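# Bring each red ball to its own gripper's grasp point

## Task

Finish with the two red balls each resting very near the grasp point of a separate gripper, with neither gripper holding or carrying anything, both stands still standing, and the result staying in place without the robot supporting it.

## Robot and tools

Robot: two arms, left_arm and right_arm, each ending in a two-finger gripper. All poses use one scene frame. Its origin sits on the table top midway between the arms, +x points out over the table, +z points up, and left_arm is on the +y side. The names left and right do not refer to sides of a camera image. A gripper's fingers point along its own +z axis and close along its own y axis. Its grasp point is end_effector_position, the spot between the finger pads just under 1 cm behind the tips. Reported hand positions can be somewhat wrong, more so at long reach.

The row: every command that moves the robot uses a row of exactly 16 plain numbers, one list covering both arms, even if only one arm should move. First 8 are left_arm, then 8 for right_arm, each as x, y, z, qw, qx, qy, qz, opening. x, y, z are an absolute target position for that gripper's grasp point, in metres, in the scene frame. qw, qx, qy, qz are an absolute target orientation quaternion, scalar first, in the scene frame. Opening is an absolute value from -1 (closed) to +1 (fully open, 0.087 m). A target more than 0.6 m from the arm's last reported position along any axis of its gripper gets the call refused, and nothing is sent. To keep an arm still or keep its orientation, resend the exact pose from the last result before it began staying put, and reuse the same quaternion every time rather than the drifted reported one.

Tools:
execute_actions takes "actions", a list holding zero or one item, plus optional "pictures" (boolean). An empty list just returns the current state. An action item is {"rows": [...], "steps": n}: 1 to 15 rows, n from 1 to 15 control steps of 1/30 s (default 15); each row is applied for one step and the last row repeats to fill. A wait item is {"steps": n} with n up to 300, counted from the previous result, so your reply time eats into it.
move takes "target" (one 16-number row as above) and optional "speed" in m/s, 0.002 to 0.5, default 0.25; turning is capped at twice that in rad/s. Both grippers travel straight-line paths to their targets, finishing together, lasting 0.5 to 10 s (cut short at 10 s). Openings are applied at the start. Paths ignore obstacles and the other arm. Grippers lag, wander, and can exceed the speed, especially with an arm near full stretch. Its result adds a move: line with the ending (done, off_target, moving, held, fault) and active limits, and each gripper's distance from its pose. If only one arm is named, the other finished fine. held means a check blocked the last step; limits=paced means the pose was clipped; limits=held means some steps were blocked, after which the arm may lurch faster than requested.
wait takes "seconds" (0 to 10) and sends nothing new.
zoom_image takes "camera" (cam_left_wrist or cam_right_wrist) and "region" [x0, y0, x1, y1] in image pixels, top-left origin, at most 504 by 504, and returns an enlarged view of the latest image.
finished_scene takes "scene", the current scene's number; it ends and grades the scene irreversibly. Replying with no tool call also ends things.

Controller behaviour: each step the commanded pose is clipped to within 70 mm and 16 degrees of the measured pose, then damped inverse kinematics follows it, favouring position over orientation. After an action ends, an arm only continues to its last clipped pose, so check results and send the remainder. Joint friction can leave a gripper up to about 31 mm off, and tiny commands may do nothing. Elbows never fully straighten. Joint limits (rad), base outward: waist -2.618 to 3.054, shoulder 0 to 3.142, elbow 0 to 3.142, wrist pitch -1.571 to 1.571, wrist yaw -1.571 to 1.571, wrist roll -2.094 to 2.094.

Results: a state line gives each arm's pose; grip_measured is the measured finger opening on the command scale (Joint positions ends with the opening in metres). Readings can be off by about 1 mm per gripper. A pose unreachable line means a clearance check altered or blocked that arm's command; HELD marks steps where your row was not fully sent. A Hand target line shows where each arm is being driven. Joint torques are raw drive outputs with offsets and noise, not clean load readings. MOTOR HOT appears from 75 °C; at 90 °C that arm stops 10 s, and at 100 °C it goes limp and falls; these show as OVER-TEMPERATURE FAULT lines. Holding loads heats motors.

Gripping: to grasp, command about 0.02 below grip_measured; closing fast can squeeze hard. Per-pad force is about 20 N. For this job nothing may be held at the end: the balls must sit near the grasp points on their own, e.g. resting in an open gripper or beside it, released.

The simulation runs on while you reply. Occasional disturbances may tug held parts or push loose objects. Avoid: knocking anything off the table, toppling the stands, dropping or slamming objects, pressing hard into contacts (faster moves and targets deeper past contact push harder), and letting the arms collide. Cameras: cam_left_wrist and cam_right_wrist, 504x504 each, returned in that order.

Each tool is called after "Call:" in YAML: its name, and indented under it one key for each argument.

## Session

Call:
execute_actions:
  actions: []

Scene clock: 0.00 s of 3740.00 s.
left_arm: end_effector_position=(+0.2636, -0.0067, +0.3188) grip_measured=+0.980 end_effector_quat_wxyz=(+0.475, +0.874, +0.102, +0.017) | right_arm: end_effector_position=(+0.2884, -0.3152, +0.2147) grip_measured=+1.000 end_effector_quat_wxyz=(+0.334, -0.339, +0.771, -0.423)
Joint positions: left_arm=[-0.795  1.33   1.469 -0.802  0.469  1.829  0.087] | right_arm=[ 0.787  1.165  0.945 -0.809  1.06  -0.349  0.087]
Joint velocities: left_arm=[-0.012 -0.012 -0.027 -0.007 -0.037 -0.11  -0.001] | right_arm=[ 0.007 -0.017  0.002  0.007 -0.11   0.037  0.   ]
Joint torques (N m, as the arm reports them, + toward a larger angle): no reading
Motor temperatures (°C, as the motors report them): left_arm=[20 21 22 21 20 20] | right_arm=[22 21 22 18 20 20]
Hand target (left_arm): +0.264, -0.007, +0.319; +0.475, +0.874, +0.102, +0.017
Hand target (right_arm): +0.288, -0.315, +0.215; +0.334, -0.339, +0.771, -0.423

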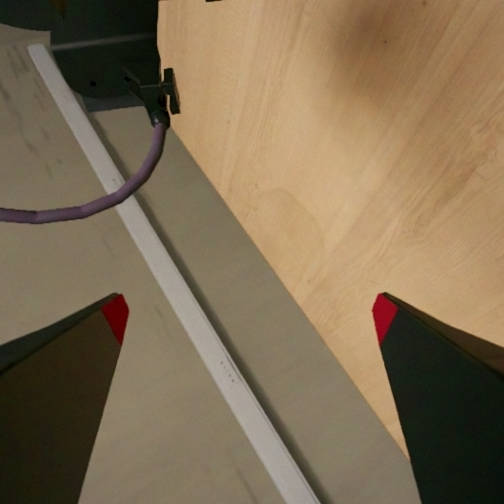

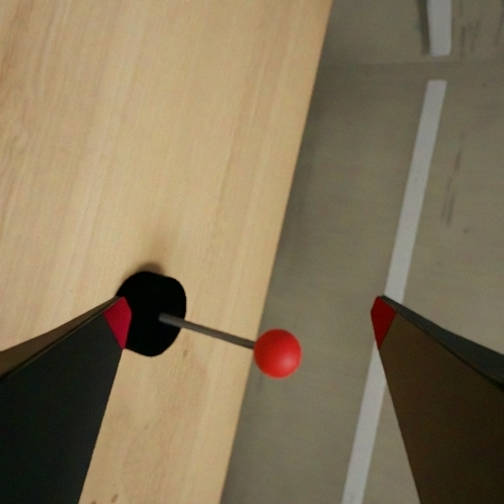

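Call:
move:
  target: [0.22, 0.22, 0.40, 0.383, 0, 0.924, 0, 1, 0.22, -0.30, 0.40, 0.383, 0, 0.924, 0, 1]
  speed: 0.3

Scene clock: 77.47 s of 3740.00 s.
left_arm: end_effector_position=(+0.2276, +0.2153, +0.3913) grip_measured=+0.980 end_effector_quat_wxyz=(+0.446, +0.033, +0.893, -0.054) | right_arm: end_effector_position=(+0.2292, -0.2968, +0.3990) grip_measured=+1.000 end_effector_quat_wxyz=(+0.448, -0.019, +0.894, +0.026)
Joint positions: left_arm=[-0.748  1.225  2.026 -1.549 -0.503 -0.503  0.087] | right_arm=[ 0.488  1.206  2.059 -1.538  0.336  0.3    0.087]
Joint velocities: left_arm=[ 0.007 -0.002 -0.012 -0.037  0.066  0.066  0.   ] | right_arm=[ 0.007 -0.012 -0.012  0.022 -0.037 -0.007  0.   ]
Joint torques (N m, as the arm reports them, + toward a larger angle): left_arm=[ 1.21 -1.8   5.31  1.76 -0.16 -0.09] | right_arm=[-0.89 -1.76  5.3   1.56  0.13  0.03]
Motor temperatures (°C, as the motors report them): left_arm=[20 23 28 28 20 21] | right_arm=[22 22 28 21 20 20]
Hand target (left_arm): +0.224, +0.220, +0.399; +0.454, +0.023, +0.888, -0.066
Hand target (right_arm): +0.222, -0.299, +0.402; +0.450, -0.013, +0.892, +0.034
Off the commanded pose (left_arm): 0.012 m, 11 deg.
Off the commanded pose (right_arm): 0.010 m, 9 deg.
joint sent to its limit (left arm) — the command would take joint 4 (wrist pitch) past its lower limit, so that joint was sent only as far as its limit.
joint sent to its limit (right arm) — the command would take joint 4 (wrist pitch) past its lower limit, so that joint was sent only as far as its limit.
After step 90, 69.60 s passed at rest.
move: off_target (left_arm, right_arm)

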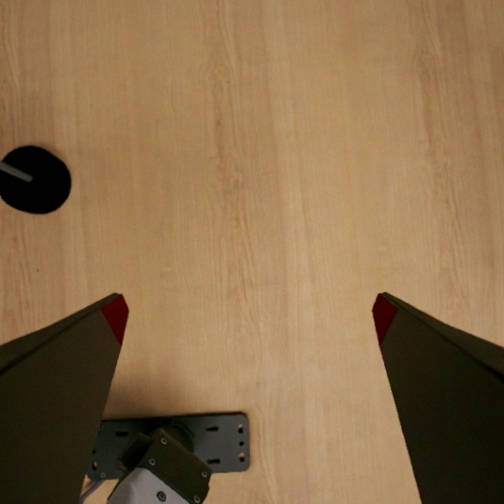

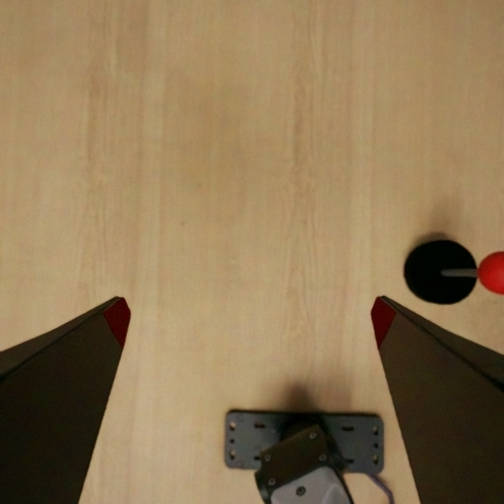

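Call:
move:
  target: [0.364, 0.486, 0.32, 0.446, 0, 0.895, 0, 1, 0.245, -0.536, 0.28, 0.446, 0, 0.895, 0, 1]
  speed: 0.3

Scene clock: 148.63 s of 3740.00 s.
left_arm: end_effector_position=(+0.3633, +0.4795, +0.3095) grip_measured=+0.980 end_effector_quat_wxyz=(+0.431, -0.006, +0.903, -0.007) | right_arm: end_effector_position=(+0.2470, -0.5351, +0.2806) grip_measured=+1.000 end_effector_quat_wxyz=(+0.446, +0.003, +0.895, -0.001)
Joint positions: left_arm=[ 0.699  1.509  1.801 -1.088  0.493  0.429  0.087] | right_arm=[-1.056  1.269  1.503 -1.209 -0.758 -0.792  0.087]
Joint velocities: left_arm=[ 0.007 -0.002  0.012 -0.037 -0.007 -0.022  0.   ] | right_arm=[-0.002  0.002 -0.022  0.081 -0.066 -0.022  0.   ]
Joint torques (N m, as the arm reports them, + toward a larger angle): left_arm=[ 0.84 -6.75  7.11  1.96  0.28 -0.01] | right_arm=[-0.79 -3.1   6.36  1.37 -0.34 -0.11]
Motor temperatures (°C, as the motors report them): left_arm=[20 22 28 30 20 21] | right_arm=[22 21 27 24 20 20]
Hand target (left_arm): +0.366, +0.484, +0.320; +0.447, +0.002, +0.895, +0.003
Hand target (right_arm): +0.248, -0.539, +0.279; +0.449, +0.000, +0.893, -0.002
Off the commanded pose (left_arm): 0.012 m, 2 deg.
Off the commanded pose (right_arm): 0.002 m, 0 deg.
After step 90, 66.40 s passed at rest.
move: off_target (left_arm)

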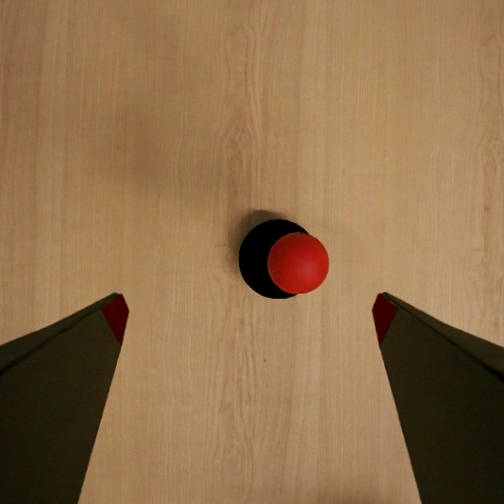

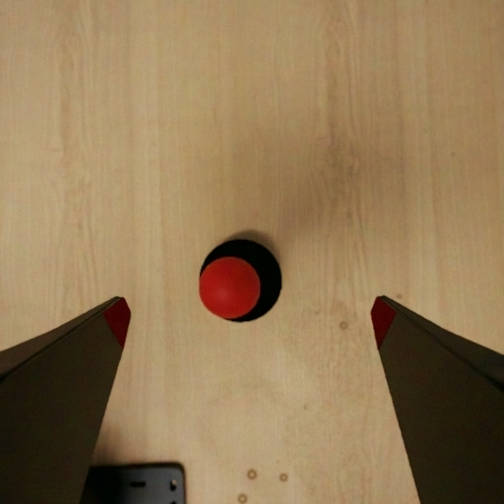

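Call:
move:
  target: [0.380, 0.449, 0.235, 0.446, 0, 0.895, 0, 1, 0.254, -0.519, 0.205, 0.446, 0, 0.895, 0, 1]
  speed: 0.15

Scene clock: 169.77 s of 3740.00 s.
left_arm: end_effector_position=(+0.3795, +0.4521, +0.2331) grip_measured=+0.980 end_effector_quat_wxyz=(+0.439, -0.002, +0.898, -0.004) | right_arm: end_effector_position=(+0.2540, -0.5201, +0.2063) grip_measured=+1.000 end_effector_quat_wxyz=(+0.447, -0.001, +0.895, +0.005)
Joint positions: left_arm=[ 0.585  1.366  1.331 -0.701  0.416  0.341  0.087] | right_arm=[-0.995  1.142  1.106 -0.906 -0.734 -0.733  0.087]
Joint velocities: left_arm=[ 0.002  0.012  0.002 -0.037  0.007  0.007 -0.001] | right_arm=[-0.017 -0.007 -0.022  0.007  0.051 -0.022  0.   ]
Joint torques (N m, as the arm reports them, + toward a larger angle): left_arm=[-0.64 -7.75  4.96  2.13  0.1  -0.15] | right_arm=[ 0.43 -4.37  5.8   1.48 -0.09  0.05]
Motor temperatures (°C, as the motors report them): left_arm=[20 23 30 31 20 21] | right_arm=[22 21 28 23 20 20]
Hand target (left_arm): +0.379, +0.449, +0.234; +0.446, -0.000, +0.895, -0.001
Hand target (right_arm): +0.253, -0.518, +0.204; +0.446, -0.000, +0.895, +0.001
Off the commanded pose (left_arm): 0.004 m, 1 deg.
Off the commanded pose (right_arm): 0.002 m, 1 deg.
After step 90, 16.87 s passed at rest.
move: done

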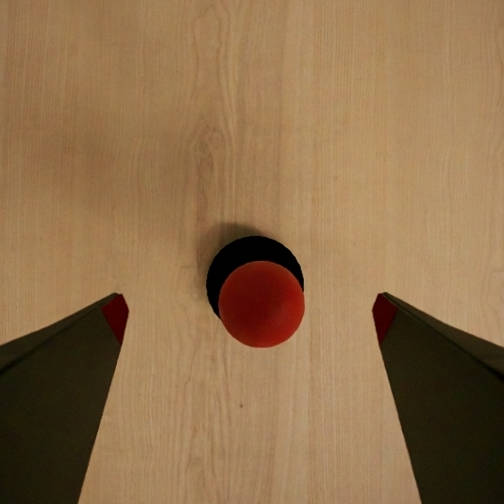

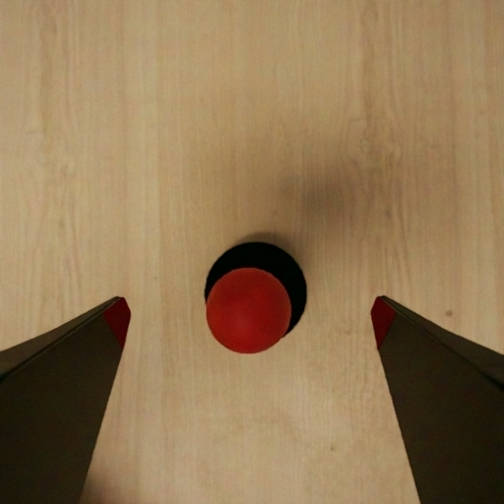

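Call:
move:
  target: [0.380, 0.445, 0.190, 0.446, 0, 0.895, 0, 1, 0.254, -0.520, 0.161, 0.446, 0, 0.895, 0, 1]
  speed: 0.1

Scene clock: 183.37 s of 3740.00 s.
left_arm: end_effector_position=(+0.3798, +0.4484, +0.1881) grip_measured=+0.980 end_effector_quat_wxyz=(+0.439, -0.002, +0.899, -0.003) | right_arm: end_effector_position=(+0.2545, -0.5210, +0.1625) grip_measured=+1.000 end_effector_quat_wxyz=(+0.446, -0.000, +0.895, +0.006)
Joint positions: left_arm=[ 0.571  1.34   1.131 -0.524  0.405  0.331  0.087] | right_arm=[-0.995  1.126  0.923 -0.74  -0.733 -0.733  0.087]
Joint velocities: left_arm=[-0.002  0.012 -0.002 -0.022  0.007  0.022 -0.001] | right_arm=[-0.002  0.007  0.002  0.022 -0.022  0.037  0.   ]
Joint torques (N m, as the arm reports them, + toward a larger angle): left_arm=[-0.73 -7.68  5.19  2.09  0.08 -0.14] | right_arm=[ 0.15 -4.5   6.01  1.46 -0.13  0.01]
Motor temperatures (°C, as the motors report them): left_arm=[20 24 29 32 20 21] | right_arm=[22 22 28 24 20 20]
Hand target (left_arm): +0.380, +0.445, +0.190; +0.446, -0.000, +0.895, -0.000
Hand target (right_arm): +0.254, -0.520, +0.161; +0.446, -0.000, +0.895, +0.000
Off the commanded pose (left_arm): 0.004 m, 1 deg.
Off the commanded pose (right_arm): 0.002 m, 1 deg.
After step 90, 9.53 s passed at rest.
move: done

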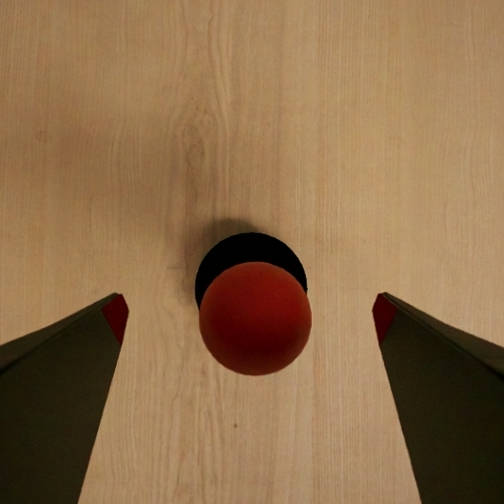

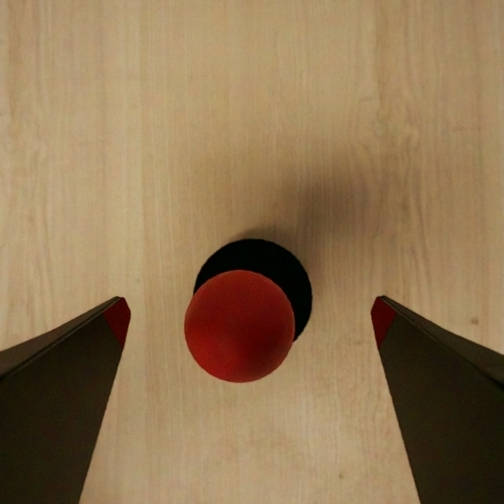

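Call:
zoom_image:
  camera: "cam_right_wrist"
  region: [60, 250, 440, 504]

Region (60, 250, 440, 504) of cam_right_wrist's 504x504 image, scaled by 1.326, with more detail than that image has; it fills the top 337 rows of this view, and the rest is white.

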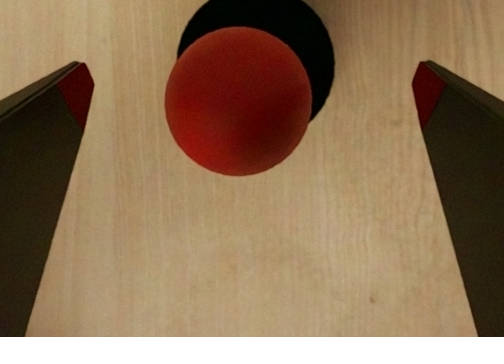

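Call:
move:
  target: [0.380, 0.444, 0.181, 0.446, 0, 0.895, 0, 1, 0.254, -0.515, 0.153, 0.446, 0, 0.895, 0, 1]
  speed: 0.05

Scene clock: 218.20 s of 3740.00 s.
left_arm: end_effector_position=(+0.3794, +0.4486, +0.1781) grip_measured=+0.980 end_effector_quat_wxyz=(+0.437, -0.004, +0.899, -0.003) | right_arm: end_effector_position=(+0.2546, -0.5171, +0.1551) grip_measured=+1.000 end_effector_quat_wxyz=(+0.447, -0.001, +0.894, +0.005)
Joint positions: left_arm=[ 0.571  1.34   1.093 -0.489  0.403  0.329  0.087] | right_arm=[-0.984  1.108  0.882 -0.706 -0.727 -0.721  0.087]
Joint velocities: left_arm=[ 0.002 -0.012 -0.022 -0.022 -0.022  0.007 -0.002] | right_arm=[ 0.012 -0.012  0.002  0.066  0.066  0.037  0.   ]
Joint torques (N m, as the arm reports them, + toward a larger angle): left_arm=[-0.88 -7.78  5.18  2.1   0.09 -0.18] | right_arm=[ 0.28 -4.33  5.98  1.49 -0.17  0.05]
Motor temperatures (°C, as the motors report them): left_arm=[20 25 29 33 20 21] | right_arm=[22 23 28 24 20 20]
Hand target (left_arm): +0.380, +0.444, +0.181; +0.446, +0.000, +0.895, -0.000
Hand target (right_arm): +0.254, -0.515, +0.153; +0.446, -0.000, +0.895, +0.000
Off the commanded pose (left_arm): 0.006 m, 1 deg.
Off the commanded pose (right_arm): 0.003 m, 1 deg.
After step 90, 30.97 s passed at rest.
move: done

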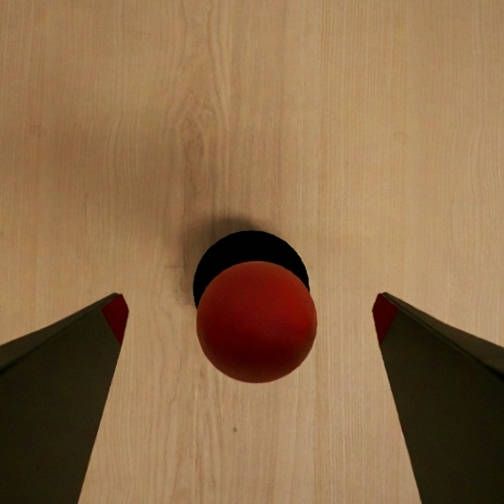

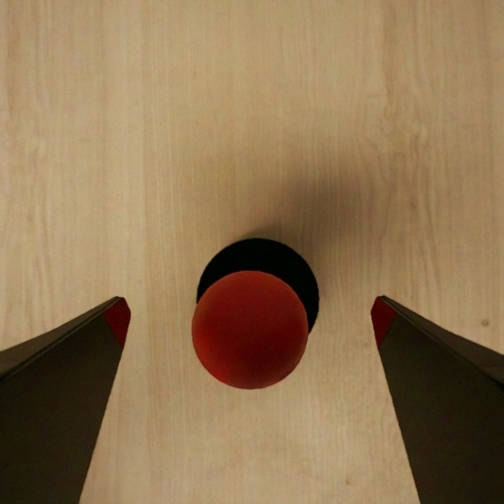

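Call:
finished_scene:
  scene: 1

The scene is finished: the task was done.


## Next scene

The same job, from a new start.

Call:
execute_actions:
  actions: []

Scene clock: 0.00 s of 3740.00 s.
left_arm: end_effector_position=(+0.0216, -0.0347, +0.3594) grip_measured=+0.980 end_effector_quat_wxyz=(+0.541, +0.606, +0.453, -0.367) | right_arm: end_effector_position=(+0.2301, -0.0615, +0.2863) grip_measured=+1.000 end_effector_quat_wxyz=(-0.081, +0.184, +0.864, +0.461)
Joint positions: left_arm=[-1.706  1.02   1.172 -0.301 -0.232  0.298  0.087] | right_arm=[ 0.516  1.426  1.407 -0.884 -0.772  1.23   0.087]
Joint velocities: left_arm=[ 0.002 -0.002 -0.002 -0.007 -0.11  -0.051 -0.   ] | right_arm=[-0.002 -0.007  0.007  0.037 -0.007 -0.037  0.   ]
Joint torques (N m, as the arm reports them, + toward a larger angle): no reading
Motor temperatures (°C, as the motors report them): left_arm=[20 22 25 27 20 21] | right_arm=[22 21 25 21 20 20]
Hand target (left_arm): +0.022, -0.035, +0.359; +0.541, +0.606, +0.453, -0.367
Hand target (right_arm): +0.230, -0.062, +0.286; -0.081, +0.184, +0.864, +0.461

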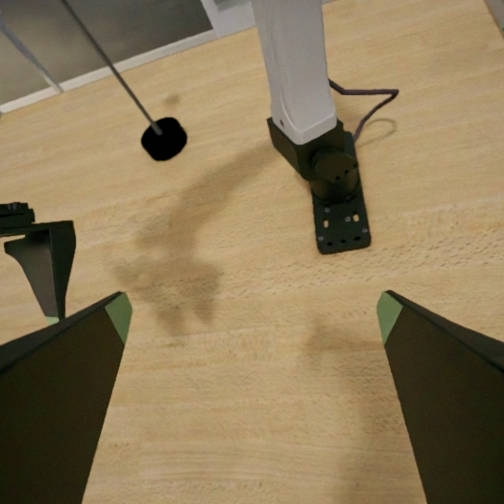

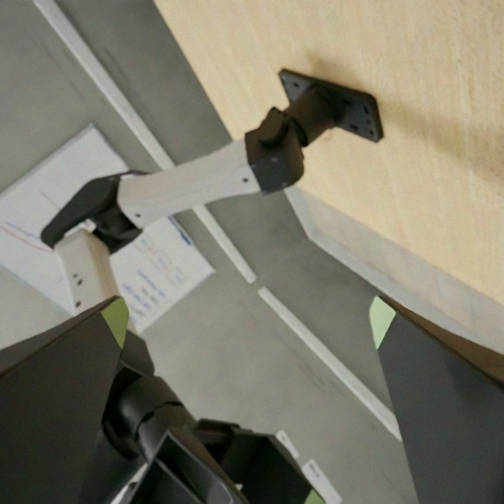

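Call:
move:
  target: [0.24, 0.30, 0.42, 0.446, 0, 0.895, 0, 1, 0.20, -0.42, 0.42, 0.446, 0, 0.895, 0, 1]
  speed: 0.3

Scene clock: 37.40 s of 3740.00 s.
left_arm: end_effector_position=(+0.2413, +0.2959, +0.4189) grip_measured=+0.980 end_effector_quat_wxyz=(+0.467, +0.004, +0.885, -0.002) | right_arm: end_effector_position=(+0.2089, -0.4209, +0.4242) grip_measured=+1.000 end_effector_quat_wxyz=(+0.498, +0.014, +0.865, -0.062)
Joint positions: left_arm=[-0.185  1.224  2.163 -1.551 -0.189 -0.13   0.087] | right_arm=[-0.705  1.148  2.097 -1.538 -0.472 -0.402  0.087]
Joint velocities: left_arm=[-0.002 -0.007 -0.017 -0.037  0.007 -0.022 -0.   ] | right_arm=[-0.002 -0.027  0.022  0.007  0.051  0.022  0.   ]
Joint torques (N m, as the arm reports them, + toward a larger angle): left_arm=[ 1.08  1.01  4.57  1.99  0.01 -0.01] | right_arm=[-0.87  1.23  4.27  1.63 -0.23 -0.14]
Motor temperatures (°C, as the motors report them): left_arm=[20 22 30 33 20 21] | right_arm=[22 23 29 23 20 20]
Hand target (left_arm): +0.243, +0.297, +0.421; +0.466, +0.004, +0.885, -0.001
Hand target (right_arm): +0.210, -0.421, +0.421; +0.492, +0.013, +0.869, -0.055
Off the commanded pose (left_arm): 0.004 m, 3 deg.
Off the commanded pose (right_arm): 0.010 m, 10 deg.
joint sent to its limit (left arm) — the command would take joint 4 (wrist pitch) past its lower limit, so that joint was sent only as far as its limit.
joint sent to its limit (right arm) — the command would take joint 4 (wrist pitch) past its lower limit, so that joint was sent only as far as its limit.
After step 90, 30.77 s passed at rest.
move: off_target (left_arm, right_arm)

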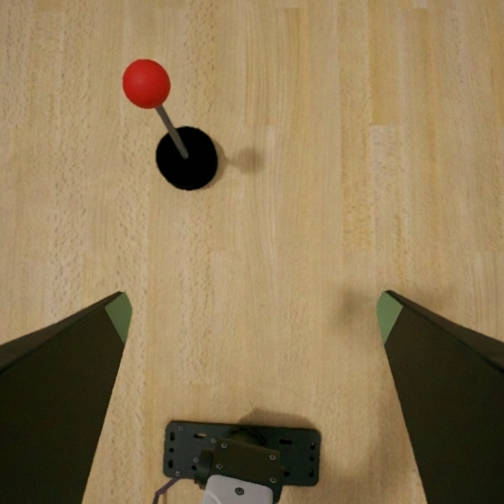

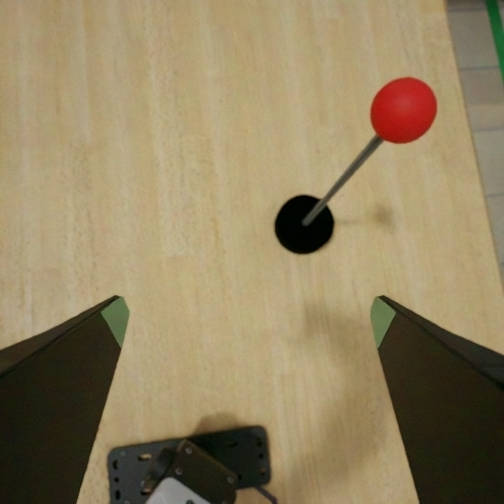

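Call:
move:
  target: [0.427, 0.385, 0.28, 0.446, 0, 0.895, 0, 1, 0.338, -0.542, 0.39, 0.446, 0, 0.895, 0, 1]
  speed: 0.25

Scene clock: 92.93 s of 3740.00 s.
left_arm: end_effector_position=(+0.4246, +0.3796, +0.2815) grip_measured=+0.980 end_effector_quat_wxyz=(+0.443, -0.000, +0.897, +0.001) | right_arm: end_effector_position=(+0.3403, -0.5388, +0.3930) grip_measured=+1.000 end_effector_quat_wxyz=(+0.453, -0.000, +0.892, -0.006)
Joint positions: left_arm=[ 0.275  1.452  1.582 -0.795  0.174  0.136  0.087] | right_arm=[-0.761  1.784  2.531 -1.525 -0.571 -0.502  0.087]
Joint velocities: left_arm=[-0.017  0.007 -0.007 -0.007 -0.022 -0.007  0.001] | right_arm=[-0.007 -0.012 -0.002 -0.007 -0.051 -0.022  0.   ]
Joint torques (N m, as the arm reports them, + toward a larger angle): left_arm=[ 1.11 -6.53  5.54  2.2   0.13 -0.04] | right_arm=[-0.66 -5.68  5.84  1.41 -0.22 -0.11]
Motor temperatures (°C, as the motors report them): left_arm=[20 22 29 34 20 21] | right_arm=[22 22 27 25 20 20]
Hand target (left_arm): +0.427, +0.383, +0.280; +0.446, +0.001, +0.895, +0.001
Hand target (right_arm): +0.339, -0.540, +0.390; +0.448, +0.000, +0.894, +0.000
Off the commanded pose (left_arm): 0.006 m, 0 deg.
Off the commanded pose (right_arm): 0.005 m, 1 deg.
After step 150, 48.80 s passed at rest.
move: done

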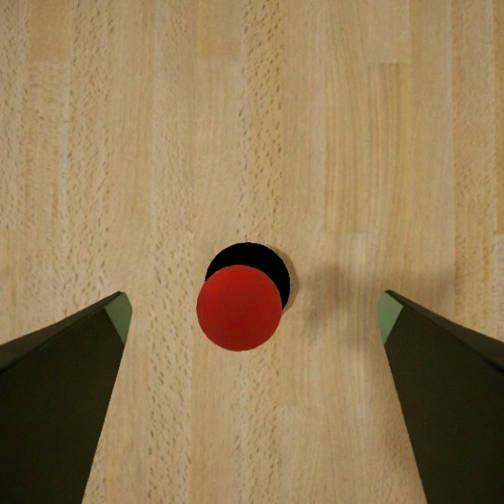

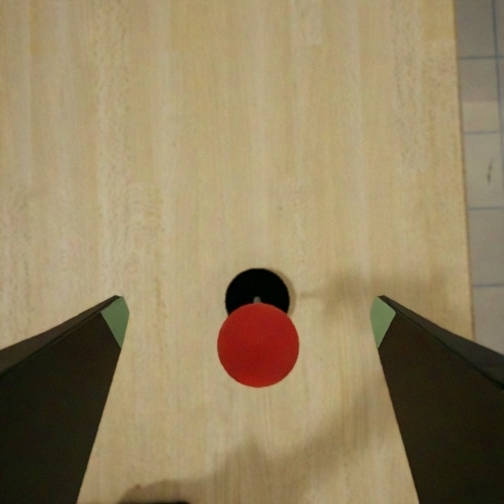

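Call:
move:
  target: [0.425, 0.390, 0.228, 0.446, 0, 0.895, 0, 1, 0.322, -0.544, 0.333, 0.446, 0, 0.895, 0, 1]
  speed: 0.1

Scene clock: 115.40 s of 3740.00 s.
left_arm: end_effector_position=(+0.4270, +0.3875, +0.2236) grip_measured=+0.980 end_effector_quat_wxyz=(+0.435, -0.002, +0.900, -0.002) | right_arm: end_effector_position=(+0.3240, -0.5440, +0.3320) grip_measured=+1.000 end_effector_quat_wxyz=(+0.443, +0.003, +0.897, +0.001)
Joint positions: left_arm=[ 0.301  1.427  1.336 -0.595  0.196  0.151  0.087] | right_arm=[-0.816  1.533  1.927 -1.227 -0.607 -0.555  0.087]
Joint velocities: left_arm=[-0.012  0.007  0.007  0.007 -0.066  0.022  0.   ] | right_arm=[ 0.002 -0.012 -0.022 -0.037 -0.037 -0.095  0.   ]
Joint torques (N m, as the arm reports them, + toward a larger angle): left_arm=[ 0.98 -8.9   5.22  2.15  0.14 -0.03] | right_arm=[-0.78 -7.12  4.81  1.59 -0.34 -0.14]
Motor temperatures (°C, as the motors report them): left_arm=[20 23 30 36 20 21] | right_arm=[22 23 28 25 20 20]
Hand target (left_arm): +0.425, +0.390, +0.228; +0.446, -0.000, +0.895, +0.000
Hand target (right_arm): +0.321, -0.544, +0.332; +0.446, +0.000, +0.895, +0.000
Off the commanded pose (left_arm): 0.005 m, 1 deg.
Off the commanded pose (right_arm): 0.002 m, 1 deg.
After step 90, 18.23 s passed at rest.
move: done

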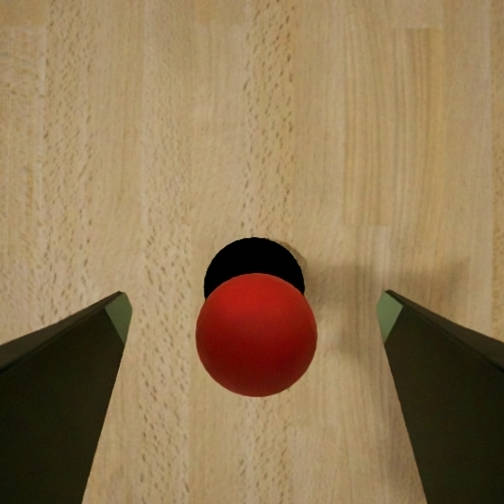

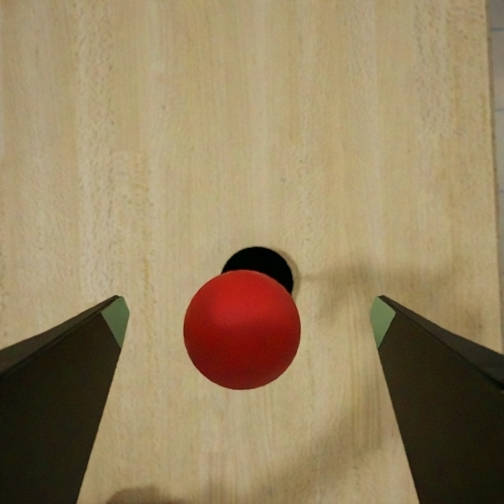

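Call:
finished_scene:
  scene: 2

The scene is finished: the task was done.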